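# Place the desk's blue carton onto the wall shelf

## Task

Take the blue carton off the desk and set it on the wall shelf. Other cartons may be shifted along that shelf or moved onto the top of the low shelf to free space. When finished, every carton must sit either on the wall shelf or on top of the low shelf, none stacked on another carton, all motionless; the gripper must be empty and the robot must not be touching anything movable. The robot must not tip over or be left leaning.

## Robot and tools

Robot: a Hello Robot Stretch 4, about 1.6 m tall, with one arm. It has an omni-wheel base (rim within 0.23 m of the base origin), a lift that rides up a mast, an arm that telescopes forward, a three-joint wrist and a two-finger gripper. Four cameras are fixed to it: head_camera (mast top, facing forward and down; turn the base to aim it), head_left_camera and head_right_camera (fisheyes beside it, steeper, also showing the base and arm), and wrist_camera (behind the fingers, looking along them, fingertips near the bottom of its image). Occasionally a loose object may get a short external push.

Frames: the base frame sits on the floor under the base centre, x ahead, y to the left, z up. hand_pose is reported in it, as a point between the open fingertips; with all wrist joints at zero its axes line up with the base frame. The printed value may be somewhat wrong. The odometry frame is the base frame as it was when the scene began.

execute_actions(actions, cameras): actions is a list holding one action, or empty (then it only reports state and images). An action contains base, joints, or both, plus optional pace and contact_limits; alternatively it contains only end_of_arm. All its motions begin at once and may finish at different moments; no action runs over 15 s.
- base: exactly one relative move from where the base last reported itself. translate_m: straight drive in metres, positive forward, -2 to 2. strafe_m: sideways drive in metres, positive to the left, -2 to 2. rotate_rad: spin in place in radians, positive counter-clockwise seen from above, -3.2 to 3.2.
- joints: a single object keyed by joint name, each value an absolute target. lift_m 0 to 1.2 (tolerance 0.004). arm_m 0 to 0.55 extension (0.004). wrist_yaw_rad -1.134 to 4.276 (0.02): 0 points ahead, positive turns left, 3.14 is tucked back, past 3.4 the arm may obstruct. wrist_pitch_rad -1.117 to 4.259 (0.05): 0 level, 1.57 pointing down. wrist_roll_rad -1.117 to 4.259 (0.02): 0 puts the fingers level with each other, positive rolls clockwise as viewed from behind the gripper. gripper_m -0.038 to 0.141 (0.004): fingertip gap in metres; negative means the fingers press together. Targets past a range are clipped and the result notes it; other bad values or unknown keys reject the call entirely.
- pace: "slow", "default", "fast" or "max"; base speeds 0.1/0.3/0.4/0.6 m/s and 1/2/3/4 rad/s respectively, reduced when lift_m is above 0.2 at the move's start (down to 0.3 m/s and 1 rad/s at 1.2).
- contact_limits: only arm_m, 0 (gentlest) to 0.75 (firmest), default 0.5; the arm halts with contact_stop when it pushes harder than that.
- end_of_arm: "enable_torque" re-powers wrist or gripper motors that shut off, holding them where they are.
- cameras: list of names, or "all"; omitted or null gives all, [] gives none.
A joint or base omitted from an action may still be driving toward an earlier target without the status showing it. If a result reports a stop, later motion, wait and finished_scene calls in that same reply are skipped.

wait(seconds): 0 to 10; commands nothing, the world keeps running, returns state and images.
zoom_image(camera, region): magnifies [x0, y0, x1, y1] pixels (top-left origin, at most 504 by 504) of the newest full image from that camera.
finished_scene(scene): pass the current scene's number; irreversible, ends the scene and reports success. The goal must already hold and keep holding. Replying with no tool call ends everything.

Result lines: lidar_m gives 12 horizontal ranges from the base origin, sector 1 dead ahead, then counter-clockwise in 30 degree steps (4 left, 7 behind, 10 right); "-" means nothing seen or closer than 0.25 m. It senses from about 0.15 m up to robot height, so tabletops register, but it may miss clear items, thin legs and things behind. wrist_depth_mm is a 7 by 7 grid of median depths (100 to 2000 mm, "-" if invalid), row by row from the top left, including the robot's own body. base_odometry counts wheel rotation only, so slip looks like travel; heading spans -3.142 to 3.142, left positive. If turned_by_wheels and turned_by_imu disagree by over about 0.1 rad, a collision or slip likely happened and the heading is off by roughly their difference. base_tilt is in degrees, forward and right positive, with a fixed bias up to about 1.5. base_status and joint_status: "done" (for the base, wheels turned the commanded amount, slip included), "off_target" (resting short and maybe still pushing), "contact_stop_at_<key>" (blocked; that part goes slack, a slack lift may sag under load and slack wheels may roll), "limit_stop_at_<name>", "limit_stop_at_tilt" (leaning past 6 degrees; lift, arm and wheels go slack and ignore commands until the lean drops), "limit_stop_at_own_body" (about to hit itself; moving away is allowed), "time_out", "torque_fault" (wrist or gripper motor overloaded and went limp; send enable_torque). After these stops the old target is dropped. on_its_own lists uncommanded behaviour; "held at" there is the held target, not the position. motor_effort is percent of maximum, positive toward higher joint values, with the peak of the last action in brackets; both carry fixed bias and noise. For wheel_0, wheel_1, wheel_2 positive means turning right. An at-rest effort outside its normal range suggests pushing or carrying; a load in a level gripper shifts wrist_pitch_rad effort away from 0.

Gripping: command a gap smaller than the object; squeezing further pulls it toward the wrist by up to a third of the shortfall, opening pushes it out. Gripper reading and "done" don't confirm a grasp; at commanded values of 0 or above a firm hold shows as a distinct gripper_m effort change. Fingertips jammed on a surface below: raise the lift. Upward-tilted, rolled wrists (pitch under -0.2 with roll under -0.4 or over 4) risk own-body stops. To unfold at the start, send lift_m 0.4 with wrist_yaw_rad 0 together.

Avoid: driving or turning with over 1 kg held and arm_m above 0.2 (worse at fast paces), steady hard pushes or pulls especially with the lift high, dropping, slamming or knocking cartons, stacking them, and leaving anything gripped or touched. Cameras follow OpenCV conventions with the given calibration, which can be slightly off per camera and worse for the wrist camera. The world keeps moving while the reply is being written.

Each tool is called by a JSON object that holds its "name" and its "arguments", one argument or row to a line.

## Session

{"name": "execute_actions", "arguments": {
  "actions": []
}}

Scene clock: 0.00 s.
base_odometry: x=+0.000 y=+0.000 heading=+0.000 (m, m, rad; odometry frame)
turned_by_wheels: +0.000 (rad since the last result)
turned_by_imu: +0.000 (rad since the last result)
base_tilt: forward=-0.5 right=-0.4 (deg)
lidar_m: 2.56 2.09 1.94 1.99 2.08 1.19 1.23 1.54 1.39 1.42 1.84 2.50
base_status: not commanded
joint_positions: lift_m=+0.192 arm_m=-0.002 wrist_yaw_rad=+3.132 wrist_pitch_rad=-0.010 wrist_roll_rad=-0.016 gripper_m=+0.057
joint_status: not commanded
motor_effort: lift_m=+20 arm_m=-1 wrist_yaw_rad=+0 wrist_pitch_rad=-8 wrist_roll_rad=+1 gripper_m=-4 wheel_0=+0 wheel_1=-1 wheel_2=+1 (%)
hand_pose: x=-0.1190 y=+0.0903 z=+0.3735 quat_wxyz=(+0.005, +0.005, -0.008, +1.000) (m; base frame)
wrist_depth_mm: - 136 - - - 1756 1708 / - 120 170 1618 1983 1756 1618 / - 123 171 1808 1983 1430 1661 / 136 138 1863 - - 1863 1708 / 1708 - - - 1921 1863 1708 / 1160 1255 194 1281 195 1281 1281 / 809 809 866 106 904 831 866
pictures: head_camera, head_left_camera, head_right_camera, wrist_camera
camera_calibration (this result's frames):
wrist_camera: T_world_to_cam=[[0.0224228, 0.99967, 0.0125318, -0.0933143], [-0.00983545, 0.0127549, -0.99987, 0.429886], [-0.9997, 0.0222967, 0.0101182, 0.100065], [0, 0, 0, 1]] pos_world=[0.106355, 0.0855693, 0.429987]
Images, in order (width x height): head_camera 420x560, head_left_camera 420x672, head_right_camera 420x672, wrist_camera 616x392.

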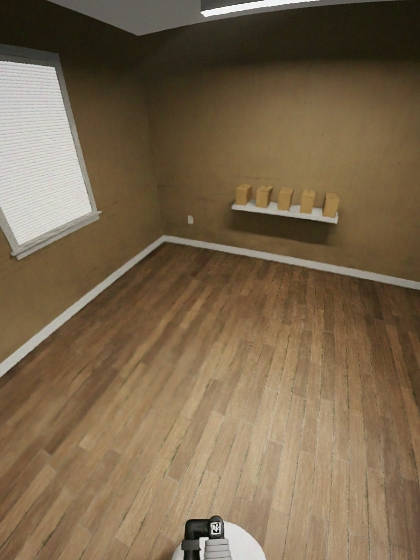

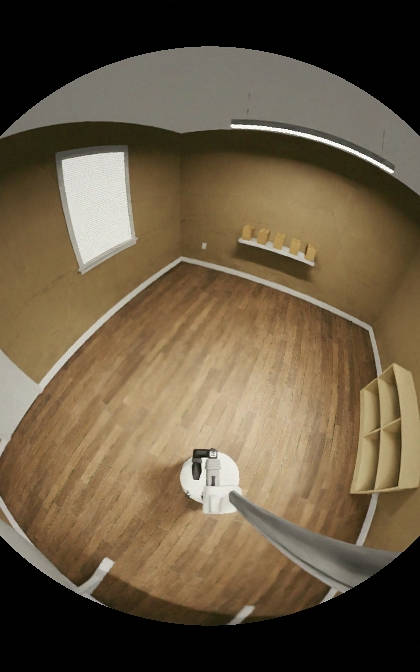

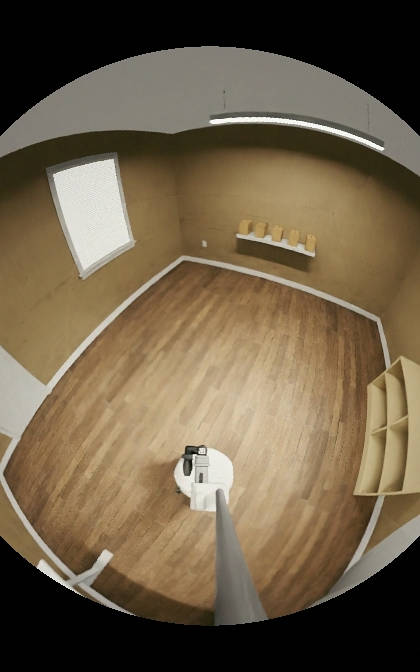

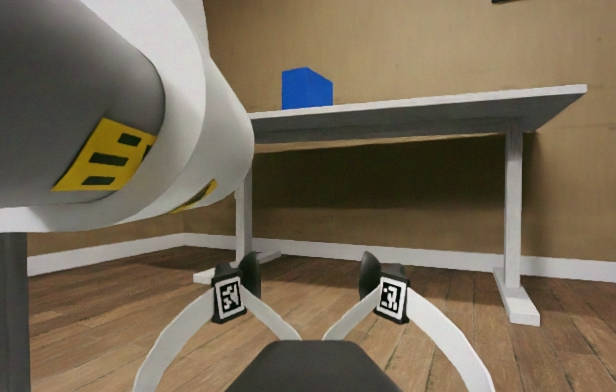

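{"name": "execute_actions", "arguments": {
  "actions": [
    {"base":{"rotate_rad":-0.45},"joints":{"lift_m":0.55,"wrist_yaw_rad":0,"gripper_m":0.141,"wrist_pitch_rad":0},"pace":"fast"}
  ],
  "cameras": []
}}

{"name": "execute_actions", "arguments": {
  "actions": [
    {"base":{"translate_m":1.5},"joints":{"lift_m":0.72},"pace":"fast"}
  ],
  "cameras": ["head_camera","wrist_camera"]
}}

Scene clock: 2.77 s.
base_odometry: x=+0.000 y=+0.000 heading=-0.449 (m, m, rad; odometry frame)
turned_by_wheels: -0.449 (rad since the last result)
turned_by_imu: -0.451 (rad since the last result)
base_tilt: forward=-0.5 right=-0.5 (deg)
lidar_m: 2.49 2.60 2.03 1.95 2.05 1.26 1.18 1.23 1.86 1.40 1.42 2.55
base_status: done
joint_positions: lift_m=+0.550 arm_m=-0.002 wrist_yaw_rad=+0.000 wrist_pitch_rad=+0.002 wrist_roll_rad=-0.016 gripper_m=+0.141
joint_status: all done
motor_effort: lift_m=+22(23) arm_m=-1(1) wrist_yaw_rad=-1(7) wrist_pitch_rad=-8(8) wrist_roll_rad=+2(1) gripper_m=+4(2) wheel_0=+5(12) wheel_1=+2(11) wheel_2=+3(14) (%)
hand_pose: x=+0.4572 y=-0.0873 z=+0.7274 quat_wxyz=(+1.000, -0.008, +0.001, +0.000) (m; base frame)
wrist_depth_mm: - - - - - - - / - - - - - - - / - - - - - - - / - - - - - - - / - - - - - - - / - 1863 1863 - 1921 1863 - / 1537 1537 1537 106 1576 1430 1576
pictures: none
No camera images: the call's "cameras" was empty. Leave "cameras" out to get every camera's image.

Scene clock: 7.80 s.
base_odometry: x=+1.351 y=-0.651 heading=-0.449 (m, m, rad; odometry frame)
turned_by_wheels: +0.000 (rad since the last result)
turned_by_imu: +0.001 (rad since the last result)
base_tilt: forward=-0.4 right=-0.4 (deg)
lidar_m: 0.98 1.04 1.84 1.91 2.00 2.75 3.53 2.52 1.45 1.37 1.80 1.03
base_status: done
joint_positions: lift_m=+0.720 arm_m=-0.002 wrist_yaw_rad=+0.000 wrist_pitch_rad=+0.002 wrist_roll_rad=-0.016 gripper_m=+0.141
joint_status: all done
motor_effort: lift_m=+21(23) arm_m=-1(1) wrist_yaw_rad=+1(3) wrist_pitch_rad=-7(7) wrist_roll_rad=+2(3) gripper_m=+1(3) wheel_0=+4(13) wheel_1=+2(7) wheel_2=-1(15) (%)
hand_pose: x=+0.4571 y=-0.0874 z=+0.8974 quat_wxyz=(+1.000, -0.008, +0.001, +0.000) (m; base frame)
wrist_depth_mm: 1008 1008 1025 1025 1025 1025 1025 / 1025 1025 1042 1025 1025 1025 1042 / 1025 1042 1042 1025 1042 1042 1042 / 831 946 1042 1042 1042 1060 1060 / 788 798 798 788 1042 1060 1060 / 1042 1042 798 1060 1042 1060 1060 / 1060 1060 1060 106 1060 1078 1078
pictures: head_camera, wrist_camera
camera_calibration (this result's frames):
wrist_camera: T_world_to_cam=[[-0.0122703, -0.999844, 0.0126876, -0.0942151], [-0.00260172, -0.0126566, -0.999917, 0.956191], [0.999921, -0.0123023, -0.00244602, -0.231185], [0, 0, 0, 1]] pos_world=[0.232498, -0.0849424, 0.956741]
Images, in order (width x height): head_camera 420x560, wrist_camera 616x392.

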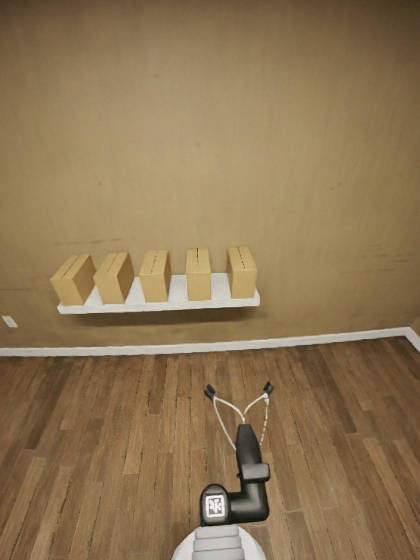

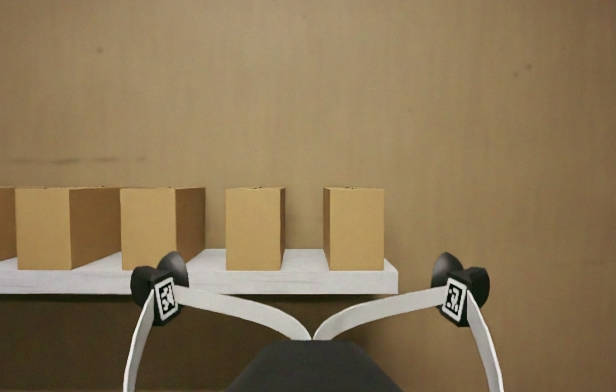

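{"name": "execute_actions", "arguments": {
  "actions": [
    {"base":{"translate_m":0.32},"joints":{"lift_m":0.7},"pace":"fast"}
  ],
  "cameras": []
}}

{"name": "execute_actions", "arguments": {
  "actions": [
    {"base":{"strafe_m":0.123},"joints":{"arm_m":0.12}}
  ],
  "cameras": ["wrist_camera"]
}}

Scene clock: 10.20 s.
base_odometry: x=+1.640 y=-0.789 heading=-0.448 (m, m, rad; odometry frame)
turned_by_wheels: +0.000 (rad since the last result)
turned_by_imu: +0.001 (rad since the last result)
base_tilt: forward=-0.6 right=-0.3 (deg)
lidar_m: 0.68 0.70 1.00 1.92 2.01 2.82 3.91 2.02 1.43 1.69 1.34 0.72
base_status: done
joint_positions: lift_m=+0.700 arm_m=-0.002 wrist_yaw_rad=+0.000 wrist_pitch_rad=+0.002 wrist_roll_rad=-0.016 gripper_m=+0.141
joint_status: all done
motor_effort: lift_m=+18(19) arm_m=-1(1) wrist_yaw_rad=+0(0) wrist_pitch_rad=-6(7) wrist_roll_rad=+1(1) gripper_m=+3(1) wheel_0=+3(10) wheel_1=+1(7) wheel_2=+2(16) (%)
hand_pose: x=+0.4571 y=-0.0874 z=+0.8777 quat_wxyz=(+1.000, -0.008, +0.001, +0.000) (m; base frame)
wrist_depth_mm: 707 707 715 707 723 715 715 / 715 715 715 715 715 723 723 / 715 723 715 715 723 723 723 / 473 634 473 723 477 732 741 / 473 544 477 732 480 741 741 / 477 477 477 512 480 741 750 / 741 732 741 106 484 750 750
pictures: none
No camera images: the call's "cameras" was empty. Leave "cameras" out to get every camera's image.

Scene clock: 11.80 s.
base_odometry: x=+1.693 y=-0.679 heading=-0.449 (m, m, rad; odometry frame)
turned_by_wheels: +0.000 (rad since the last result)
turned_by_imu: +0.000 (rad since the last result)
base_tilt: forward=-0.5 right=-0.4 (deg)
lidar_m: 0.68 0.73 1.34 1.80 1.90 2.62 3.92 2.22 1.57 1.69 1.35 0.73
base_status: done
joint_positions: lift_m=+0.700 arm_m=+0.119 wrist_yaw_rad=+0.000 wrist_pitch_rad=+0.002 wrist_roll_rad=-0.016 gripper_m=+0.141
joint_status: all done
motor_effort: lift_m=+18(18) arm_m=+5(6) wrist_yaw_rad=-1(1) wrist_pitch_rad=-7(7) wrist_roll_rad=+1(2) gripper_m=-3(1) wheel_0=-4(7) wheel_1=+2(8) wheel_2=+0(1) (%)
hand_pose: x=+0.5785 y=-0.0874 z=+0.8777 quat_wxyz=(+1.000, -0.008, +0.001, +0.000) (m; base frame)
wrist_depth_mm: 591 585 591 597 597 597 603 / 597 597 597 597 603 603 609 / 597 597 597 603 603 609 609 / 351 355 603 353 609 399 359 / 353 353 609 355 564 357 359 / 355 355 433 359 362 362 364 / 355 355 357 106 364 362 362
pictures: wrist_camera
camera_calibration (this result's frames):
wrist_camera: T_world_to_cam=[[-0.0120927, -0.999846, 0.0126879, -0.0925279], [-0.00263126, -0.012657, -0.999916, 0.936791], [0.999923, -0.0121251, -0.0024778, -0.352531], [0, 0, 0, 1]] pos_world=[0.35385, -0.0849311, 0.937014]
Images, in order (width x height): wrist_camera 616x392.

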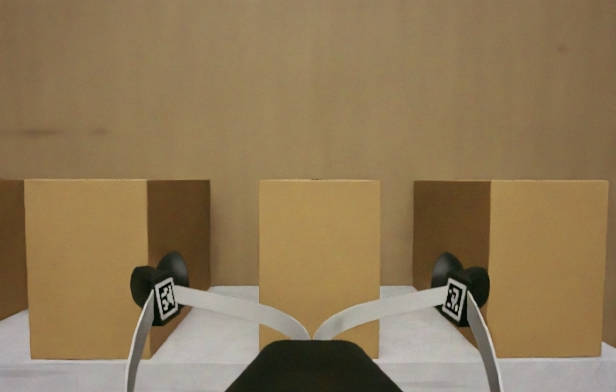

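{"name": "execute_actions", "arguments": {
  "actions": [
    {"base":{"strafe_m":-0.01},"joints":{"arm_m":0.295},"contact_limits":{"arm_m":0.2},"pace":"slow"}
  ],
  "cameras": []
}}

{"name": "execute_actions", "arguments": {
  "actions": [
    {"joints":{"gripper_m":0.06}}
  ],
  "cameras": []
}}

{"name": "execute_actions", "arguments": {
  "actions": [
    {"base":{"strafe_m":-0.06},"joints":{"lift_m":0.706},"pace":"slow"}
  ],
  "cameras": []
}}

{"name": "execute_actions", "arguments": {
  "actions": [
    {"joints":{"gripper_m":0.125,"lift_m":0.7}}
  ],
  "cameras": []
}}

{"name": "execute_actions", "arguments": {
  "actions": [
    {"joints":{"arm_m":0.1}}
  ],
  "cameras": []
}}

{"name": "execute_actions", "arguments": {
  "actions": [
    {"base":{"strafe_m":0.29},"joints":{"gripper_m":0.141}}
  ],
  "cameras": ["wrist_camera","head_camera"]
}}

Scene clock: 15.30 s.
base_odometry: x=+1.689 y=-0.687 heading=-0.448 (m, m, rad; odometry frame)
turned_by_wheels: +0.000 (rad since the last result)
turned_by_imu: +0.001 (rad since the last result)
base_tilt: forward=-0.3 right=-0.4 (deg)
lidar_m: 0.68 0.71 1.36 1.80 1.90 2.64 3.93 2.14 1.54 1.69 1.33 0.73
base_status: done
joint_positions: lift_m=+0.700 arm_m=+0.294 wrist_yaw_rad=+0.000 wrist_pitch_rad=+0.002 wrist_roll_rad=-0.016 gripper_m=+0.141
joint_status: all done
motor_effort: lift_m=+18(18) arm_m=+6(7) wrist_yaw_rad=+2(0) wrist_pitch_rad=-7(6) wrist_roll_rad=+0(1) gripper_m=+1(1) wheel_0=+7(10) wheel_1=-2(6) wheel_2=+0(0) (%)
contact_limits: arm_m 0.2
hand_pose: x=+0.7533 y=-0.0875 z=+0.8777 quat_wxyz=(+1.000, -0.008, +0.001, +0.000) (m; base frame)
wrist_depth_mm: 418 421 424 424 424 427 427 / 424 424 424 430 430 430 433 / 424 424 430 430 433 433 436 / 236 373 184 184 185 379 262 / 224 319 185 185 186 330 255 / 224 279 186 187 187 291 255 / 223 312 188 106 189 315 254
pictures: none
No camera images: the call's "cameras" was empty. Leave "cameras" out to get every camera's image.

Scene clock: 17.13 s.
base_odometry: x=+1.689 y=-0.687 heading=-0.448 (m, m, rad; odometry frame)
turned_by_wheels: +0.000 (rad since the last result)
turned_by_imu: +0.001 (rad since the last result)
base_tilt: forward=-0.5 right=-0.4 (deg)
lidar_m: 0.67 0.71 1.37 1.80 1.89 2.63 3.92 2.12 1.52 1.71 1.34 0.73
base_status: not commanded
joint_positions: lift_m=+0.700 arm_m=+0.294 wrist_yaw_rad=+0.000 wrist_pitch_rad=+0.003 wrist_roll_rad=-0.016 gripper_m=+0.061
joint_status: all done
motor_effort: lift_m=+18(18) arm_m=+5(6) wrist_yaw_rad=+0(3) wrist_pitch_rad=-7(9) wrist_roll_rad=+1(1) gripper_m=-21(20) wheel_0=+6(7) wheel_1=-2(2) wheel_2=+0(0) (%)
hand_pose: x=+0.7535 y=-0.0874 z=+0.8776 quat_wxyz=(+1.000, -0.008, +0.001, +0.000) (m; base frame)
wrist_depth_mm: 421 421 421 424 424 427 427 / 424 427 424 427 424 430 430 / 430 430 427 433 430 430 436 / 236 370 169 169 170 379 260 / 224 343 170 170 171 353 255 / 224 178 171 172 172 180 255 / 213 319 173 106 174 329 247
pictures: none
No camera images: the call's "cameras" was empty. Leave "cameras" out to get every camera's image.

Scene clock: 18.87 s.
base_odometry: x=+1.663 y=-0.741 heading=-0.448 (m, m, rad; odometry frame)
turned_by_wheels: +0.000 (rad since the last result)
turned_by_imu: +0.001 (rad since the last result)
base_tilt: forward=-0.5 right=-0.3 (deg)
lidar_m: 0.68 0.71 0.96 1.85 1.97 2.73 3.90 2.08 1.48 1.70 1.34 0.72
base_status: done
joint_positions: lift_m=+0.706 arm_m=+0.294 wrist_yaw_rad=+0.000 wrist_pitch_rad=+0.004 wrist_roll_rad=-0.016 gripper_m=+0.061
joint_status: all done
motor_effort: lift_m=+23(23) arm_m=+5(5) wrist_yaw_rad=+1(0) wrist_pitch_rad=-10(11) wrist_roll_rad=+3(1) gripper_m=-22(21) wheel_0=+7(9) wheel_1=-3(8) wheel_2=+0(1) (%)
hand_pose: x=+0.7535 y=-0.0874 z=+0.8829 quat_wxyz=(+1.000, -0.008, +0.002, +0.000) (m; base frame)
wrist_depth_mm: 421 421 424 421 424 424 427 / 424 424 424 427 430 430 427 / 427 430 427 430 430 433 433 / 324 430 169 170 170 272 183 / 309 433 170 170 171 234 182 / 309 178 171 172 172 180 183 / 291 347 173 106 173 232 185
pictures: none
No camera images: the call's "cameras" was empty. Leave "cameras" out to get every camera's image.

Scene clock: 20.43 s.
base_odometry: x=+1.663 y=-0.741 heading=-0.448 (m, m, rad; odometry frame)
turned_by_wheels: +0.000 (rad since the last result)
turned_by_imu: +0.001 (rad since the last result)
base_tilt: forward=-0.4 right=-0.3 (deg)
lidar_m: 0.68 0.71 0.99 1.87 1.95 2.71 3.92 2.09 1.49 1.71 1.32 0.71
base_status: not commanded
joint_positions: lift_m=+0.700 arm_m=+0.294 wrist_yaw_rad=-0.002 wrist_pitch_rad=+0.002 wrist_roll_rad=-0.016 gripper_m=+0.125
joint_status: all done
motor_effort: lift_m=+18(21) arm_m=+5(5) wrist_yaw_rad=+6(11) wrist_pitch_rad=-6(13) wrist_roll_rad=+2(1) gripper_m=-1(22) wheel_0=+6(7) wheel_1=-2(3) wheel_2=+0(0) (%)
hand_pose: x=+0.7533 y=-0.0881 z=+0.8777 quat_wxyz=(+1.000, -0.008, +0.001, -0.001) (m; base frame)
wrist_depth_mm: 421 421 424 424 424 427 430 / 424 424 424 427 430 433 436 / 424 427 430 427 433 430 430 / 324 430 183 185 186 249 181 / 309 433 185 186 186 217 182 / 309 387 186 187 187 202 184 / 309 330 188 106 189 216 185
pictures: none
No camera images: the call's "cameras" was empty. Leave "cameras" out to get every camera's image.

Scene clock: 22.10 s.
base_odometry: x=+1.663 y=-0.741 heading=-0.448 (m, m, rad; odometry frame)
turned_by_wheels: +0.000 (rad since the last result)
turned_by_imu: +0.001 (rad since the last result)
base_tilt: forward=-0.5 right=-0.5 (deg)
lidar_m: 0.67 0.70 1.03 1.86 1.97 2.75 3.91 2.10 1.49 1.70 1.31 0.70
base_status: not commanded
joint_positions: lift_m=+0.700 arm_m=+0.101 wrist_yaw_rad=+0.000 wrist_pitch_rad=+0.002 wrist_roll_rad=-0.016 gripper_m=+0.125
joint_status: all done
motor_effort: lift_m=+18(17) arm_m=-5(6) wrist_yaw_rad=+1(7) wrist_pitch_rad=-7(7) wrist_roll_rad=+2(0) gripper_m=+0(1) wheel_0=+7(7) wheel_1=-2(2) wheel_2=+0(0) (%)
hand_pose: x=+0.5603 y=-0.0875 z=+0.8777 quat_wxyz=(+1.000, -0.008, +0.001, +0.000) (m; base frame)
wrist_depth_mm: 603 609 615 615 609 615 621 / 609 615 615 615 621 615 627 / 615 615 621 621 621 634 621 / 370 508 621 377 452 373 634 / 370 469 627 379 397 375 634 / 375 407 384 384 379 379 640 / 375 375 375 106 377 377 647
pictures: none
No camera images: the call's "cameras" was empty. Leave "cameras" out to get every camera's image.

Scene clock: 24.40 s.
base_odometry: x=+1.788 y=-0.480 heading=-0.448 (m, m, rad; odometry frame)
turned_by_wheels: +0.000 (rad since the last result)
turned_by_imu: +0.000 (rad since the last result)
base_tilt: forward=-0.5 right=-0.4 (deg)
lidar_m: 0.67 0.73 1.36 1.57 1.66 2.33 3.89 2.99 1.77 1.77 1.34 0.72
base_status: done
joint_positions: lift_m=+0.700 arm_m=+0.101 wrist_yaw_rad=+0.000 wrist_pitch_rad=+0.002 wrist_roll_rad=-0.016 gripper_m=+0.141
joint_status: all done
motor_effort: lift_m=+18(18) arm_m=-5(5) wrist_yaw_rad=+0(1) wrist_pitch_rad=-8(7) wrist_roll_rad=+1(1) gripper_m=-3(0) wheel_0=-3(13) wheel_1=+1(9) wheel_2=+0(1) (%)
hand_pose: x=+0.5603 y=-0.0874 z=+0.8777 quat_wxyz=(+1.000, -0.008, +0.001, +0.000) (m; base frame)
wrist_depth_mm: 603 609 615 615 615 615 621 / 615 615 621 615 621 621 621 / 615 615 627 621 621 627 627 / 373 373 621 375 627 500 384 / 373 375 609 377 634 433 384 / 377 377 430 377 436 387 387 / 373 375 377 106 379 379 379
pictures: head_camera, wrist_camera
camera_calibration (this result's frames):
wrist_camera: T_world_to_cam=[[-0.0123075, -0.999844, 0.0126898, -0.0926905], [-0.00279794, -0.0126563, -0.999916, 0.936784], [0.99992, -0.012342, -0.00264174, -0.334243], [0, 0, 0, 1]] pos_world=[0.335696, -0.084945, 0.936998]
Images, in order (width x height): head_camera 420x560, wrist_camera 616x392.

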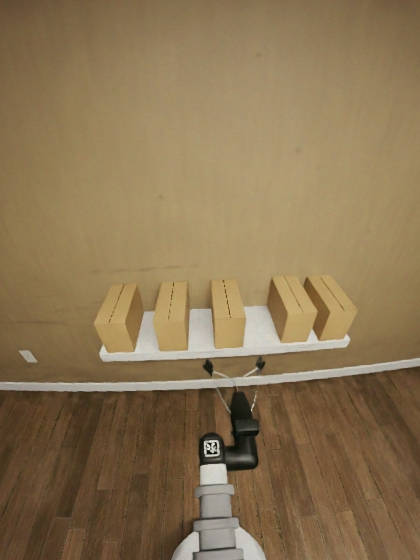

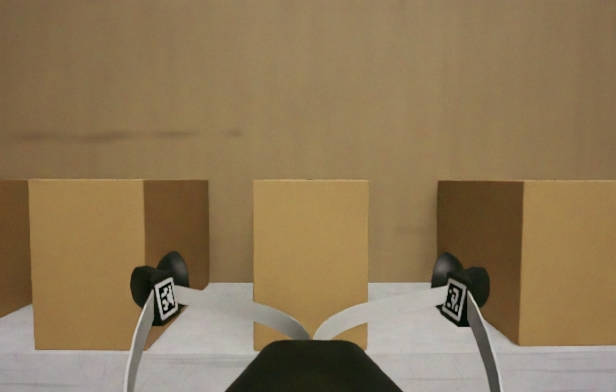

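Centred.

{"name": "execute_actions", "arguments": {
  "actions": [
    {"joints":{"arm_m":0.295},"contact_limits":{"arm_m":0.2}}
  ],
  "cameras": []
}}

{"name": "execute_actions", "arguments": {
  "actions": [
    {"joints":{"gripper_m":0.06}}
  ],
  "cameras": []
}}

{"name": "execute_actions", "arguments": {
  "actions": [
    {"base":{"strafe_m":0.065},"joints":{"lift_m":0.706},"pace":"slow"}
  ],
  "cameras": []
}}

{"name": "execute_actions", "arguments": {
  "actions": [
    {"joints":{"gripper_m":0.125,"lift_m":0.7}}
  ],
  "cameras": []
}}

{"name": "execute_actions", "arguments": {
  "actions": [
    {"joints":{"arm_m":0.0}}
  ],
  "cameras": ["wrist_camera","head_camera"]
}}

{"name": "execute_actions", "arguments": {
  "actions": [
    {"base":{"rotate_rad":3.12},"joints":{"lift_m":0.75,"gripper_m":0.141},"pace":"fast"}
  ],
  "cameras": ["wrist_camera","head_camera"]
}}

Scene clock: 26.43 s.
base_odometry: x=+1.788 y=-0.480 heading=-0.448 (m, m, rad; odometry frame)
turned_by_wheels: +0.000 (rad since the last result)
turned_by_imu: +0.001 (rad since the last result)
base_tilt: forward=-0.5 right=-0.4 (deg)
lidar_m: 0.69 0.69 1.37 1.58 1.66 2.33 3.90 3.04 1.76 1.75 1.35 0.69
base_status: not commanded
joint_positions: lift_m=+0.700 arm_m=+0.294 wrist_yaw_rad=+0.000 wrist_pitch_rad=+0.002 wrist_roll_rad=-0.016 gripper_m=+0.141
joint_status: all done
motor_effort: lift_m=+18(18) arm_m=+6(7) wrist_yaw_rad=+1(1) wrist_pitch_rad=-6(7) wrist_roll_rad=+1(1) gripper_m=+0(0) wheel_0=-3(3) wheel_1=+1(1) wheel_2=+0(0) (%)
contact_limits: arm_m 0.2
hand_pose: x=+0.7534 y=-0.0875 z=+0.8777 quat_wxyz=(+1.000, -0.008, +0.001, +0.000) (m; base frame)
wrist_depth_mm: 421 424 424 424 424 427 427 / 427 424 430 424 430 433 436 / 427 427 430 433 436 433 433 / 236 366 186 186 187 436 347 / 226 317 186 187 189 436 329 / 225 279 187 188 189 387 330 / 224 314 189 106 190 353 315
pictures: none
No camera images: the call's "cameras" was empty. Leave "cameras" out to get every camera's image.

Scene clock: 28.27 s.
base_odometry: x=+1.788 y=-0.480 heading=-0.448 (m, m, rad; odometry frame)
turned_by_wheels: +0.000 (rad since the last result)
turned_by_imu: +0.001 (rad since the last result)
base_tilt: forward=-0.5 right=-0.5 (deg)
lidar_m: 0.67 0.70 1.38 1.58 1.62 2.30 3.91 3.02 1.79 1.76 1.35 0.71
base_status: not commanded
joint_positions: lift_m=+0.700 arm_m=+0.294 wrist_yaw_rad=+0.000 wrist_pitch_rad=+0.003 wrist_roll_rad=-0.016 gripper_m=+0.061
joint_status: all done
motor_effort: lift_m=+18(18) arm_m=+5(6) wrist_yaw_rad=+0(1) wrist_pitch_rad=-7(10) wrist_roll_rad=+0(2) gripper_m=-23(23) wheel_0=-3(3) wheel_1=+1(1) wheel_2=+0(0) (%)
hand_pose: x=+0.7535 y=-0.0874 z=+0.8776 quat_wxyz=(+1.000, -0.008, +0.001, +0.000) (m; base frame)
wrist_depth_mm: 421 421 424 424 427 427 430 / 424 424 427 430 430 430 433 / 430 430 430 433 433 436 439 / 236 366 170 170 170 439 349 / 225 340 171 171 171 439 330 / 225 177 172 172 172 180 329 / 214 317 173 106 174 351 314
pictures: none
No camera images: the call's "cameras" was empty. Leave "cameras" out to get every camera's image.

Scene clock: 30.03 s.
base_odometry: x=+1.817 y=-0.422 heading=-0.448 (m, m, rad; odometry frame)
turned_by_wheels: +0.000 (rad since the last result)
turned_by_imu: +0.000 (rad since the last result)
base_tilt: forward=-0.5 right=-0.4 (deg)
lidar_m: 0.68 0.70 1.36 1.51 1.56 2.24 3.88 3.12 1.84 1.83 0.96 0.73
base_status: done
joint_positions: lift_m=+0.706 arm_m=+0.294 wrist_yaw_rad=+0.000 wrist_pitch_rad=+0.004 wrist_roll_rad=-0.016 gripper_m=+0.061
joint_status: all done
motor_effort: lift_m=+23(22) arm_m=+5(5) wrist_yaw_rad=+0(1) wrist_pitch_rad=-12(13) wrist_roll_rad=+0(1) gripper_m=-22(22) wheel_0=-6(13) wheel_1=+3(11) wheel_2=+0(3) (%)
hand_pose: x=+0.7535 y=-0.0874 z=+0.8829 quat_wxyz=(+1.000, -0.008, +0.002, +0.000) (m; base frame)
wrist_depth_mm: 421 424 424 427 427 427 427 / 427 427 427 427 427 430 433 / 427 430 430 433 436 436 436 / 180 240 171 170 171 436 436 / 181 206 171 171 171 439 421 / 182 177 172 173 172 179 415 / 184 206 173 106 173 362 349
pictures: none
No camera images: the call's "cameras" was empty. Leave "cameras" out to get every camera's image.

Scene clock: 31.60 s.
base_odometry: x=+1.817 y=-0.422 heading=-0.448 (m, m, rad; odometry frame)
turned_by_wheels: +0.000 (rad since the last result)
turned_by_imu: +0.000 (rad since the last result)
base_tilt: forward=-0.5 right=-0.4 (deg)
lidar_m: 0.68 0.71 1.36 1.52 1.58 2.20 3.86 3.10 1.85 1.82 1.00 0.73
base_status: not commanded
joint_positions: lift_m=+0.700 arm_m=+0.294 wrist_yaw_rad=-0.002 wrist_pitch_rad=+0.002 wrist_roll_rad=-0.016 gripper_m=+0.125
joint_status: all done
motor_effort: lift_m=+18(20) arm_m=+5(5) wrist_yaw_rad=+6(11) wrist_pitch_rad=-7(12) wrist_roll_rad=+1(0) gripper_m=-2(22) wheel_0=-7(7) wheel_1=+4(3) wheel_2=+0(0) (%)
hand_pose: x=+0.7533 y=-0.0880 z=+0.8777 quat_wxyz=(+1.000, -0.008, +0.001, -0.001) (m; base frame)
wrist_depth_mm: 421 424 427 427 430 430 433 / 424 427 427 430 433 436 430 / 430 430 433 433 433 433 439 / 180 224 186 187 188 436 436 / 181 208 187 188 190 439 418 / 182 185 190 190 191 433 415 / 183 194 190 106 192 332 351
pictures: none
No camera images: the call's "cameras" was empty. Leave "cameras" out to get every camera's image.

Scene clock: 33.60 s.
base_odometry: x=+1.817 y=-0.422 heading=-0.448 (m, m, rad; odometry frame)
turned_by_wheels: +0.000 (rad since the last result)
turned_by_imu: +0.001 (rad since the last result)
base_tilt: forward=-0.4 right=-0.5 (deg)
lidar_m: 0.68 0.71 1.34 1.50 1.58 2.24 3.91 3.12 1.85 1.84 0.98 0.72
base_status: not commanded
joint_positions: lift_m=+0.700 arm_m=+0.001 wrist_yaw_rad=+0.000 wrist_pitch_rad=+0.002 wrist_roll_rad=-0.016 gripper_m=+0.125
joint_status: all done
motor_effort: lift_m=+17(17) arm_m=-5(5) wrist_yaw_rad=+1(7) wrist_pitch_rad=-9(8) wrist_roll_rad=+2(1) gripper_m=+0(1) wheel_0=-7(6) wheel_1=+3(3) wheel_2=+0(0) (%)
hand_pose: x=+0.4603 y=-0.0875 z=+0.8777 quat_wxyz=(+1.000, -0.008, +0.001, +0.000) (m; base frame)
wrist_depth_mm: 707 707 715 715 715 715 723 / 707 715 715 715 715 715 723 / 715 723 723 723 723 732 732 / 477 603 512 480 732 640 484 / 477 564 473 484 732 559 492 / 473 473 473 484 480 484 488 / 732 477 741 106 480 750 741
pictures: head_camera, wrist_camera
camera_calibration (this result's frames):
wrist_camera: T_world_to_cam=[[-0.0124218, -0.999842, 0.0126897, -0.0939019], [-0.00277686, -0.0126562, -0.999916, 0.936546], [0.999919, -0.0124559, -0.00261921, -0.234288], [0, 0, 0, 1]] pos_world=[0.235704, -0.0849523, 0.937045]
Images, in order (width x height): head_camera 420x560, wrist_camera 616x392.

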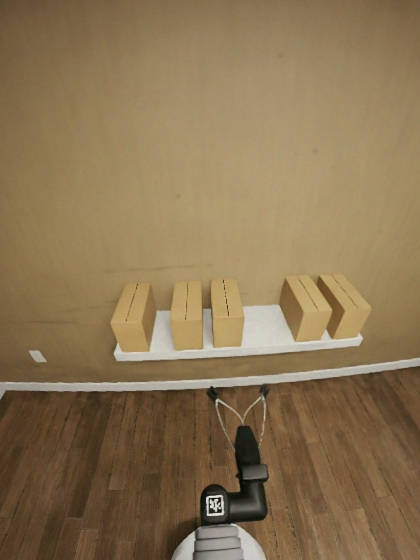

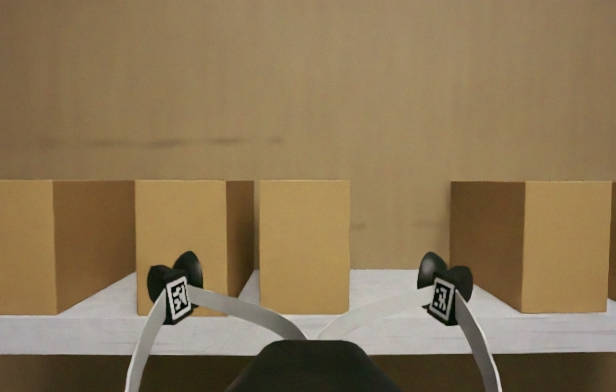

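Scene clock: 36.13 s.
base_odometry: x=+1.817 y=-0.422 heading=+2.671 (m, m, rad; odometry frame)
turned_by_wheels: +3.119 (rad since the last result)
turned_by_imu: +3.140 (rad since the last result)
base_tilt: forward=-0.5 right=-0.4 (deg)
lidar_m: 3.00 3.10 1.88 1.83 1.41 0.74 0.66 0.68 1.32 1.50 1.54 2.14
base_status: done
joint_positions: lift_m=+0.750 arm_m=+0.001 wrist_yaw_rad=+0.000 wrist_pitch_rad=+0.002 wrist_roll_rad=-0.016 gripper_m=+0.141
joint_status: all done
motor_effort: lift_m=+20(23) arm_m=-5(5) wrist_yaw_rad=-1(0) wrist_pitch_rad=-7(8) wrist_roll_rad=+1(2) gripper_m=-1(1) wheel_0=-4(13) wheel_1=-1(6) wheel_2=-4(14) (%)
hand_pose: x=+0.4604 y=-0.0873 z=+0.9275 quat_wxyz=(+1.000, -0.008, +0.001, +0.000) (m; base frame)
wrist_depth_mm: - - - - - - 1921 / - - - - - - 1921 / - - - - - - 1921 / - - - - - - 1983 / - - - - - - 1921 / - - - - - - 1921 / 1921 1921 1921 106 - 1808 1808
pictures: head_camera, wrist_camera
camera_calibration (this result's frames):
wrist_camera: T_world_to_cam=[[-0.0120302, -0.999847, 0.0126885, -0.0945998], [-0.00266844, -0.0126572, -0.999916, 0.98632], [0.999924, -0.012063, -0.00251577, -0.234259], [0, 0, 0, 1]] pos_world=[0.235735, -0.0849272, 0.986848]
Images, in order (width x height): head_camera 420x560, wrist_camera 616x392.

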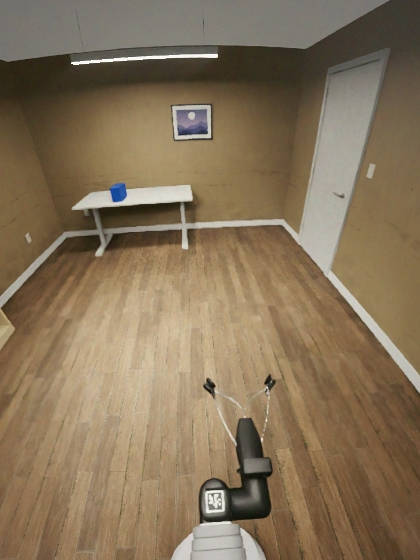

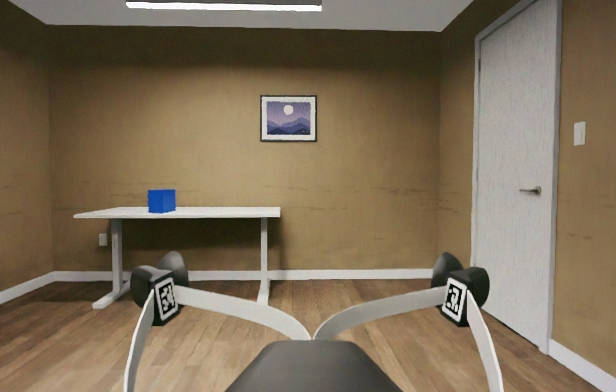

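{"name": "execute_actions", "arguments": {
  "actions": [
    {"base":{"translate_m":1.7},"pace":"fast"}
  ],
  "cameras": []
}}

{"name": "execute_actions", "arguments": {
  "actions": [
    {"base":{"strafe_m":1.0},"pace":"fast"}
  ],
  "cameras": ["wrist_camera","head_camera"]
}}

Scene clock: 42.00 s.
base_odometry: x=+0.301 y=+0.348 heading=+2.672 (m, m, rad; odometry frame)
turned_by_wheels: +0.001 (rad since the last result)
turned_by_imu: +0.002 (rad since the last result)
base_tilt: forward=-0.5 right=-0.4 (deg)
lidar_m: 1.30 1.36 1.79 1.85 1.93 2.77 2.65 2.17 1.55 1.49 1.53 2.10
base_status: done
joint_positions: lift_m=+0.750 arm_m=+0.001 wrist_yaw_rad=+0.000 wrist_pitch_rad=+0.002 wrist_roll_rad=-0.016 gripper_m=+0.141
joint_status: not commanded
motor_effort: lift_m=+20(20) arm_m=-5(5) wrist_yaw_rad=-1(0) wrist_pitch_rad=-5(7) wrist_roll_rad=+2(1) gripper_m=+2(2) wheel_0=+5(11) wheel_1=+2(6) wheel_2=+1(16) (%)
hand_pose: x=+0.4603 y=-0.0874 z=+0.9275 quat_wxyz=(+1.000, -0.008, +0.001, +0.000) (m; base frame)
wrist_depth_mm: 1756 1756 1808 1808 1863 1808 1863 / 1808 1808 1808 1808 1808 1863 1863 / 1756 1808 1808 1808 1808 1921 1863 / 1808 1808 1808 1863 1921 1863 1863 / 1308 1308 1336 1863 1921 1921 1808 / 1808 1808 1863 1921 1921 1921 1863 / 1808 1863 1863 106 1863 1808 1863
pictures: none
No camera images: the call's "cameras" was empty. Leave "cameras" out to get every camera's image.

Scene clock: 45.73 s.
base_odometry: x=-0.152 y=-0.543 heading=+2.671 (m, m, rad; odometry frame)
turned_by_wheels: +0.000 (rad since the last result)
turned_by_imu: +0.000 (rad since the last result)
base_tilt: forward=-0.6 right=-0.4 (deg)
lidar_m: 1.24 1.28 1.28 0.85 0.88 1.20 2.66 2.51 2.59 2.48 2.50 1.32
base_status: done
joint_positions: lift_m=+0.750 arm_m=+0.001 wrist_yaw_rad=+0.000 wrist_pitch_rad=+0.002 wrist_roll_rad=-0.016 gripper_m=+0.141
joint_status: not commanded
motor_effort: lift_m=+20(20) arm_m=-5(5) wrist_yaw_rad=+0(1) wrist_pitch_rad=-7(7) wrist_roll_rad=+1(1) gripper_m=-2(0) wheel_0=-3(14) wheel_1=+1(13) wheel_2=+0(1) (%)
hand_pose: x=+0.4603 y=-0.0874 z=+0.9275 quat_wxyz=(+1.000, -0.008, +0.001, +0.000) (m; base frame)
wrist_depth_mm: 1756 1756 1808 1808 1808 1863 1863 / 1756 1808 1808 1808 1808 1808 1921 / 1756 1808 1808 1863 1863 1863 1863 / 1808 1808 1808 1863 1863 1921 1921 / 1756 1308 1118 1160 1336 1336 1921 / 1808 1808 1863 1921 1921 1921 1983 / 1756 1808 1863 106 1863 1661 1921
pictures: head_camera, wrist_camera
camera_calibration (this result's frames):
wrist_camera: T_world_to_cam=[[-0.0122563, -0.999844, 0.0126885, -0.0945615], [-0.00267117, -0.0126566, -0.999916, 0.98632], [0.999921, -0.0122892, -0.00251563, -0.234218], [0, 0, 0, 1]] pos_world=[0.235675, -0.0849416, 0.986848]
Images, in order (width x height): head_camera 420x560, wrist_camera 616x392.

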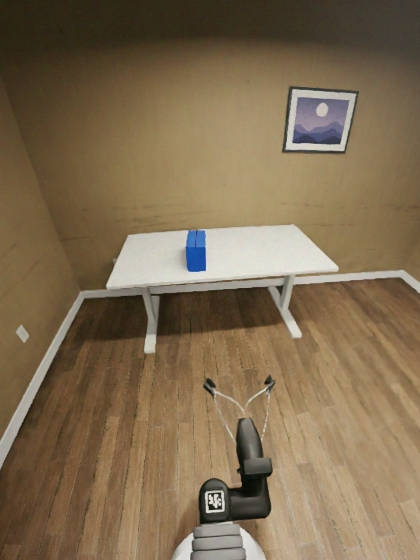

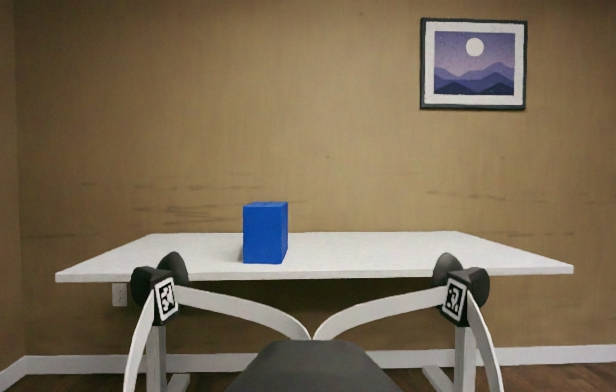

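{"name": "execute_actions", "arguments": {
  "actions": [
    {"base":{"strafe_m":0.147},"joints":{"lift_m":0.69},"pace":"fast"}
  ],
  "cameras": []
}}

{"name": "execute_actions", "arguments": {
  "actions": [
    {"base":{"translate_m":0.65},"pace":"fast"}
  ],
  "cameras": ["wrist_camera"]
}}

Scene clock: 47.43 s.
base_odometry: x=-0.219 y=-0.674 heading=+2.671 (m, m, rad; odometry frame)
turned_by_wheels: +0.000 (rad since the last result)
turned_by_imu: +0.000 (rad since the last result)
base_tilt: forward=-0.5 right=-0.4 (deg)
lidar_m: 1.22 1.28 1.11 0.71 0.71 0.95 2.67 2.51 2.73 2.64 2.73 1.32
base_status: done
joint_positions: lift_m=+0.690 arm_m=+0.001 wrist_yaw_rad=+0.000 wrist_pitch_rad=+0.002 wrist_roll_rad=-0.016 gripper_m=+0.141
joint_status: all done
motor_effort: lift_m=+18(19) arm_m=-5(5) wrist_yaw_rad=+0(1) wrist_pitch_rad=-6(6) wrist_roll_rad=+1(1) gripper_m=-1(0) wheel_0=-2(16) wheel_1=-1(9) wheel_2=+0(1) (%)
hand_pose: x=+0.4603 y=-0.0874 z=+0.8677 quat_wxyz=(+1.000, -0.008, +0.001, +0.000) (m; base frame)
wrist_depth_mm: 1756 1808 1756 1808 1863 1863 1863 / 1708 1808 1808 1808 1808 1756 1863 / 1756 1756 1808 1863 1808 1863 1863 / 1756 1756 1808 1808 1808 1863 1863 / 1808 1808 1366 1464 1464 1229 1863 / 1756 1863 1808 1808 1863 1430 1921 / 1661 1808 1808 106 1756 1661 1863
pictures: none
No camera images: the call's "cameras" was empty. Leave "cameras" out to get every camera's image.

Scene clock: 50.40 s.
base_odometry: x=-0.798 y=-0.380 heading=+2.672 (m, m, rad; odometry frame)
turned_by_wheels: +0.000 (rad since the last result)
turned_by_imu: +0.001 (rad since the last result)
base_tilt: forward=-0.5 right=-0.5 (deg)
lidar_m: 0.59 0.63 1.13 1.10 1.08 1.02 3.37 3.24 2.73 2.57 0.90 0.65
base_status: done
joint_positions: lift_m=+0.690 arm_m=+0.001 wrist_yaw_rad=+0.000 wrist_pitch_rad=+0.002 wrist_roll_rad=-0.016 gripper_m=+0.141
joint_status: not commanded
motor_effort: lift_m=+18(18) arm_m=-5(5) wrist_yaw_rad=+0(0) wrist_pitch_rad=-8(7) wrist_roll_rad=-1(1) gripper_m=+2(2) wheel_0=+4(15) wheel_1=+1(10) wheel_2=+1(13) (%)
hand_pose: x=+0.4603 y=-0.0874 z=+0.8677 quat_wxyz=(+1.000, -0.008, +0.001, +0.000) (m; base frame)
wrist_depth_mm: 1138 1138 1160 1182 1182 1205 1205 / 1138 1138 1160 1182 1182 1205 1205 / 1160 1182 1160 1182 1205 1205 1229 / 1160 1160 1182 508 1205 1205 1229 / 1160 1008 1025 477 1008 1025 1025 / 569 488 488 480 488 488 564 / 394 397 397 106 427 424 424
pictures: wrist_camera
camera_calibration (this result's frames):
wrist_camera: T_world_to_cam=[[-0.0122381, -0.999845, 0.0126886, -0.0938056], [-0.00267105, -0.0126568, -0.999916, 0.926497], [0.999922, -0.012271, -0.00251574, -0.234365], [0, 0, 0, 1]] pos_world=[0.235673, -0.0849404, 0.927021]
Images, in order (width x height): wrist_camera 616x392.

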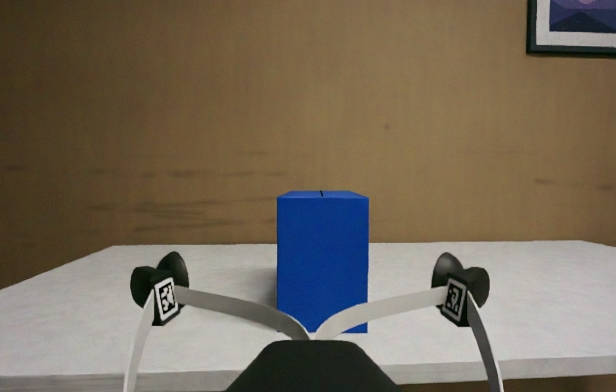

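{"name": "execute_actions", "arguments": {
  "actions": [
    {"base":{"strafe_m":-0.016},"joints":{"arm_m":0.1}}
  ],
  "cameras": []
}}

{"name": "execute_actions", "arguments": {
  "actions": [
    {"joints":{"arm_m":0.305},"contact_limits":{"arm_m":0.25}}
  ],
  "cameras": []
}}

{"name": "execute_actions", "arguments": {
  "actions": [
    {"joints":{"gripper_m":0.04}}
  ],
  "cameras": []
}}

{"name": "execute_actions", "arguments": {
  "actions": [
    {"joints":{"lift_m":0.79}}
  ],
  "cameras": ["wrist_camera"]
}}

Scene clock: 51.90 s.
base_odometry: x=-0.791 y=-0.366 heading=+2.672 (m, m, rad; odometry frame)
turned_by_wheels: +0.000 (rad since the last result)
turned_by_imu: +0.001 (rad since the last result)
base_tilt: forward=-0.4 right=-0.3 (deg)
lidar_m: 0.60 0.62 1.16 1.11 1.06 1.00 3.38 3.27 2.71 2.56 0.91 0.66
base_status: done
joint_positions: lift_m=+0.690 arm_m=+0.099 wrist_yaw_rad=+0.000 wrist_pitch_rad=+0.002 wrist_roll_rad=-0.016 gripper_m=+0.141
joint_status: all done
motor_effort: lift_m=+18(18) arm_m=+5(7) wrist_yaw_rad=+0(1) wrist_pitch_rad=-6(7) wrist_roll_rad=+2(0) gripper_m=+0(1) wheel_0=+4(11) wheel_1=-3(11) wheel_2=+0(2) (%)
hand_pose: x=+0.5585 y=-0.0874 z=+0.8677 quat_wxyz=(+1.000, -0.008, +0.001, +0.000) (m; base frame)
wrist_depth_mm: 1042 1042 1060 1060 1078 1098 1078 / 1042 1060 1060 1078 1078 1098 1118 / 1042 1060 1078 1098 1098 1098 1138 / 1042 1060 1078 477 1098 1098 1138 / 1078 991 991 377 866 1008 1025 / 564 484 488 377 488 484 564 / 392 394 397 106 397 375 397
pictures: none
No camera images: the call's "cameras" was empty. Leave "cameras" out to get every camera's image.

Scene clock: 53.60 s.
base_odometry: x=-0.791 y=-0.366 heading=+2.672 (m, m, rad; odometry frame)
turned_by_wheels: +0.000 (rad since the last result)
turned_by_imu: +0.001 (rad since the last result)
base_tilt: forward=-0.6 right=-0.3 (deg)
lidar_m: 0.59 0.64 1.17 1.12 1.05 1.05 3.36 3.24 2.73 2.54 0.92 0.65
base_status: not commanded
joint_positions: lift_m=+0.690 arm_m=+0.304 wrist_yaw_rad=+0.000 wrist_pitch_rad=+0.002 wrist_roll_rad=-0.016 gripper_m=+0.141
joint_status: all done
motor_effort: lift_m=+18(18) arm_m=+5(5) wrist_yaw_rad=+1(0) wrist_pitch_rad=-6(6) wrist_roll_rad=+2(3) gripper_m=+0(1) wheel_0=+4(4) wheel_1=-3(3) wheel_2=+0(0) (%)
contact_limits: arm_m 0.25
hand_pose: x=+0.7634 y=-0.0875 z=+0.8677 quat_wxyz=(+1.000, -0.008, +0.001, +0.000) (m; base frame)
wrist_depth_mm: 842 842 866 866 878 891 891 / 854 854 854 891 891 891 904 / 866 866 878 891 891 904 904 / 854 878 866 878 904 917 917 / 866 878 190 190 190 917 917 / 559 480 191 191 191 484 564 / 389 389 351 106 193 397 392
pictures: none
No camera images: the call's "cameras" was empty. Leave "cameras" out to get every camera's image.

Scene clock: 55.60 s.
base_odometry: x=-0.791 y=-0.366 heading=+2.672 (m, m, rad; odometry frame)
turned_by_wheels: +0.000 (rad since the last result)
turned_by_imu: +0.001 (rad since the last result)
base_tilt: forward=-0.3 right=-0.4 (deg)
lidar_m: 0.58 0.60 1.18 1.10 1.05 1.04 3.36 3.26 2.72 2.54 0.92 0.64
base_status: not commanded
joint_positions: lift_m=+0.690 arm_m=+0.304 wrist_yaw_rad=+0.000 wrist_pitch_rad=+0.003 wrist_roll_rad=-0.016 gripper_m=+0.041
joint_status: all done
motor_effort: lift_m=+18(18) arm_m=+5(5) wrist_yaw_rad=+0(0) wrist_pitch_rad=-9(7) wrist_roll_rad=+1(0) gripper_m=-26(28) wheel_0=+4(4) wheel_1=-3(2) wheel_2=+0(0) (%)
hand_pose: x=+0.7635 y=-0.0874 z=+0.8676 quat_wxyz=(+1.000, -0.008, +0.001, +0.000) (m; base frame)
wrist_depth_mm: 842 842 854 866 878 891 904 / 854 854 854 878 891 891 904 / 854 866 866 878 891 904 917 / 878 866 878 878 904 904 917 / 866 878 169 169 169 917 931 / 559 174 170 170 170 175 564 / 368 392 172 106 171 394 370
pictures: none
No camera images: the call's "cameras" was empty. Leave "cameras" out to get every camera's image.

Scene clock: 57.03 s.
base_odometry: x=-0.791 y=-0.366 heading=+2.672 (m, m, rad; odometry frame)
turned_by_wheels: +0.000 (rad since the last result)
turned_by_imu: +0.000 (rad since the last result)
base_tilt: forward=-0.4 right=-0.2 (deg)
lidar_m: 0.59 0.63 1.18 1.10 1.06 1.02 3.35 3.23 2.73 2.58 0.93 0.64
base_status: not commanded
joint_positions: lift_m=+0.790 arm_m=+0.304 wrist_yaw_rad=+0.000 wrist_pitch_rad=+0.004 wrist_roll_rad=-0.016 gripper_m=+0.041
joint_status: all done
motor_effort: lift_m=+23(23) arm_m=+5(5) wrist_yaw_rad=+0(1) wrist_pitch_rad=-13(13) wrist_roll_rad=+0(2) gripper_m=-27(27) wheel_0=+4(4) wheel_1=-3(3) wheel_2=+0(0) (%)
hand_pose: x=+0.7635 y=-0.0874 z=+0.9669 quat_wxyz=(+1.000, -0.008, +0.002, +0.000) (m; base frame)
wrist_depth_mm: 842 854 866 878 891 891 904 / 854 854 854 878 891 904 904 / 854 878 878 891 891 891 904 / 854 878 878 891 891 917 917 / 878 878 170 169 169 917 931 / 866 174 170 170 170 175 842 / 549 580 171 106 170 585 549
pictures: wrist_camera
camera_calibration (this result's frames):
wrist_camera: T_world_to_cam=[[-0.0123441, -0.999843, 0.012709, -0.0913287], [-0.00431901, -0.0126566, -0.999911, 1.02769], [0.999914, -0.0123979, -0.0041621, -0.535675], [0, 0, 0, 1]] pos_world=[0.53894, -0.0849485, 1.02653]
Images, in order (width x height): wrist_camera 616x392.

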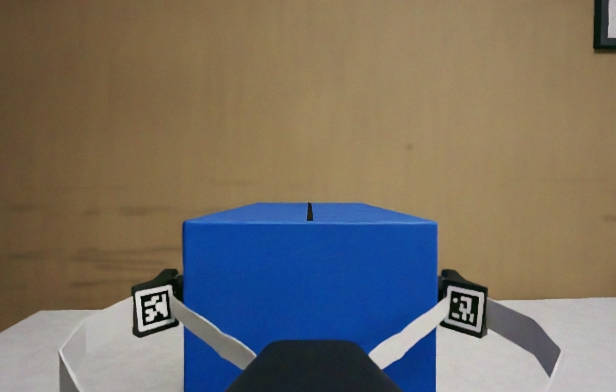

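{"name": "execute_actions", "arguments": {
  "actions": [
    {"base":{"translate_m":-0.35},"joints":{"arm_m":0.0}}
  ],
  "cameras": []
}}

{"name": "execute_actions", "arguments": {
  "actions": [
    {"base":{"rotate_rad":-3.12}}
  ],
  "cameras": []
}}

{"name": "execute_actions", "arguments": {
  "actions": [
    {"base":{"strafe_m":0.966}}
  ],
  "cameras": []
}}

{"name": "execute_actions", "arguments": {
  "actions": [
    {"base":{"translate_m":1.7},"joints":{"lift_m":0.78}}
  ],
  "cameras": ["head_camera","wrist_camera"]
}}

Scene clock: 60.23 s.
base_odometry: x=-0.479 y=-0.524 heading=+2.671 (m, m, rad; odometry frame)
turned_by_wheels: +0.000 (rad since the last result)
turned_by_imu: +0.001 (rad since the last result)
base_tilt: forward=-0.5 right=-0.3 (deg)
lidar_m: 0.38 0.97 1.15 1.10 0.82 1.00 2.97 2.87 2.75 2.57 1.44 0.40
base_status: done
joint_positions: lift_m=+0.790 arm_m=+0.001 wrist_yaw_rad=+0.000 wrist_pitch_rad=+0.004 wrist_roll_rad=-0.016 gripper_m=+0.041
joint_status: all done
motor_effort: lift_m=+22(22) arm_m=-5(6) wrist_yaw_rad=+1(2) wrist_pitch_rad=-12(13) wrist_roll_rad=+2(1) gripper_m=-24(25) wheel_0=-5(8) wheel_1=-2(8) wheel_2=+2(12) (%)
hand_pose: x=+0.4603 y=-0.0875 z=+0.9668 quat_wxyz=(+1.000, -0.008, +0.002, +0.000) (m; base frame)
wrist_depth_mm: 1464 1464 1499 1537 1537 1499 1537 / 1464 1499 1499 1499 1537 1537 1576 / 1464 1499 1499 1576 1576 1537 1576 / 1464 1499 1537 1499 1576 1576 1618 / 1499 1537 169 170 170 1499 1576 / 1499 174 170 170 170 175 931 / 1537 1537 171 106 171 1576 1618
pictures: none
No camera images: the call's "cameras" was empty. Leave "cameras" out to get every camera's image.

Scene clock: 63.07 s.
base_odometry: x=-0.479 y=-0.524 heading=-0.448 (m, m, rad; odometry frame)
turned_by_wheels: -3.119 (rad since the last result)
turned_by_imu: -3.138 (rad since the last result)
base_tilt: forward=-0.3 right=-0.5 (deg)
lidar_m: 0.40 2.81 2.72 2.62 1.41 1.03 0.94 0.99 1.14 1.08 0.80 0.41
base_status: done
joint_positions: lift_m=+0.790 arm_m=+0.001 wrist_yaw_rad=+0.000 wrist_pitch_rad=+0.004 wrist_roll_rad=-0.016 gripper_m=+0.041
joint_status: not commanded
motor_effort: lift_m=+22(22) arm_m=-5(5) wrist_yaw_rad=+0(2) wrist_pitch_rad=-13(12) wrist_roll_rad=+0(1) gripper_m=-27(27) wheel_0=+6(9) wheel_1=+2(8) wheel_2=+2(13) (%)
hand_pose: x=+0.4603 y=-0.0875 z=+0.9669 quat_wxyz=(+1.000, -0.008, +0.002, +0.000) (m; base frame)
wrist_depth_mm: - - - - - - 1430 / - - - - - - 1464 / - - - - - - 1430 / - - - - - - 1430 / - - 170 170 170 - 1430 / - 173 170 170 170 175 1160 / 1863 1921 170 106 170 1366 904
pictures: none
No camera images: the call's "cameras" was empty. Leave "cameras" out to get every camera's image.

Scene clock: 67.60 s.
base_odometry: x=-0.061 y=+0.346 heading=-0.448 (m, m, rad; odometry frame)
turned_by_wheels: +0.000 (rad since the last result)
turned_by_imu: +0.001 (rad since the last result)
base_tilt: forward=-0.3 right=-0.4 (deg)
lidar_m: 0.36 2.32 1.71 1.63 1.71 1.84 0.96 1.01 1.38 1.71 1.77 0.41
base_status: done
joint_positions: lift_m=+0.790 arm_m=+0.001 wrist_yaw_rad=+0.000 wrist_pitch_rad=+0.004 wrist_roll_rad=-0.016 gripper_m=+0.041
joint_status: not commanded
motor_effort: lift_m=+21(21) arm_m=-5(5) wrist_yaw_rad=+0(2) wrist_pitch_rad=-13(13) wrist_roll_rad=-3(1) gripper_m=-26(24) wheel_0=-4(16) wheel_1=+3(7) wheel_2=+0(1) (%)
hand_pose: x=+0.4603 y=-0.0874 z=+0.9669 quat_wxyz=(+1.000, -0.008, +0.002, +0.000) (m; base frame)
wrist_depth_mm: - - - - - - - / - - - - - - - / - - - - - - - / - - - - - - - / - - 170 170 170 - - / - 173 170 170 170 175 - / 1808 1983 171 106 170 - 1863
pictures: none
No camera images: the call's "cameras" was empty. Leave "cameras" out to get every camera's image.

Scene clock: 74.77 s.
base_odometry: x=+1.472 y=-0.389 heading=-0.447 (m, m, rad; odometry frame)
turned_by_wheels: +0.001 (rad since the last result)
turned_by_imu: +0.002 (rad since the last result)
base_tilt: forward=-0.7 right=-0.5 (deg)
lidar_m: 0.38 1.08 1.69 1.61 1.70 2.38 3.52 2.82 1.73 1.67 1.82 0.42
base_status: done
joint_positions: lift_m=+0.780 arm_m=+0.001 wrist_yaw_rad=+0.000 wrist_pitch_rad=+0.004 wrist_roll_rad=-0.016 gripper_m=+0.041
joint_status: all done
motor_effort: lift_m=+20(19) arm_m=-5(5) wrist_yaw_rad=-1(0) wrist_pitch_rad=-13(13) wrist_roll_rad=-1(2) gripper_m=-26(25) wheel_0=+6(8) wheel_1=+4(6) wheel_2=+0(11) (%)
hand_pose: x=+0.4603 y=-0.0874 z=+0.9570 quat_wxyz=(+1.000, -0.008, +0.002, +0.000) (m; base frame)
wrist_depth_mm: 1008 1025 1042 1042 1042 1025 1025 / 1025 1025 1042 1025 1060 1060 1042 / 1042 1042 1060 1042 1042 1042 1060 / 1042 1060 1042 1060 1060 1078 1078 / 1042 820 170 170 169 820 1060 / 1060 174 171 170 170 175 1078 / 1078 1078 170 106 170 1078 1098
pictures: head_camera, wrist_camera
camera_calibration (this result's frames):
wrist_camera: T_world_to_cam=[[-0.012194, -0.999845, 0.0127217, -0.0949854], [-0.00454739, -0.0126671, -0.999909, 1.01668], [0.999915, -0.0122508, -0.00439222, -0.232337], [0, 0, 0, 1]] pos_world=[0.235782, -0.0849385, 1.01678]
Images, in order (width x height): head_camera 420x560, wrist_camera 616x392.

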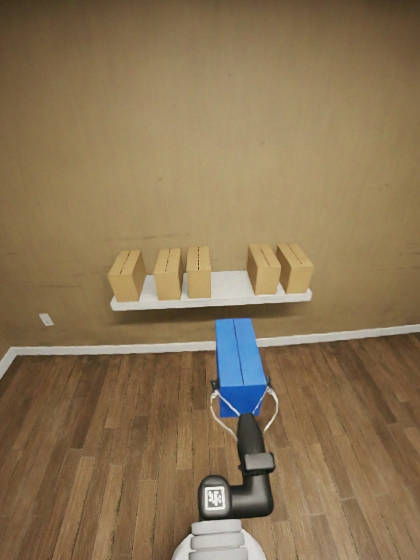

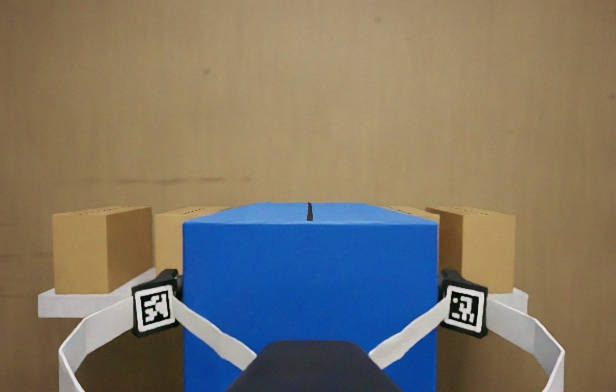

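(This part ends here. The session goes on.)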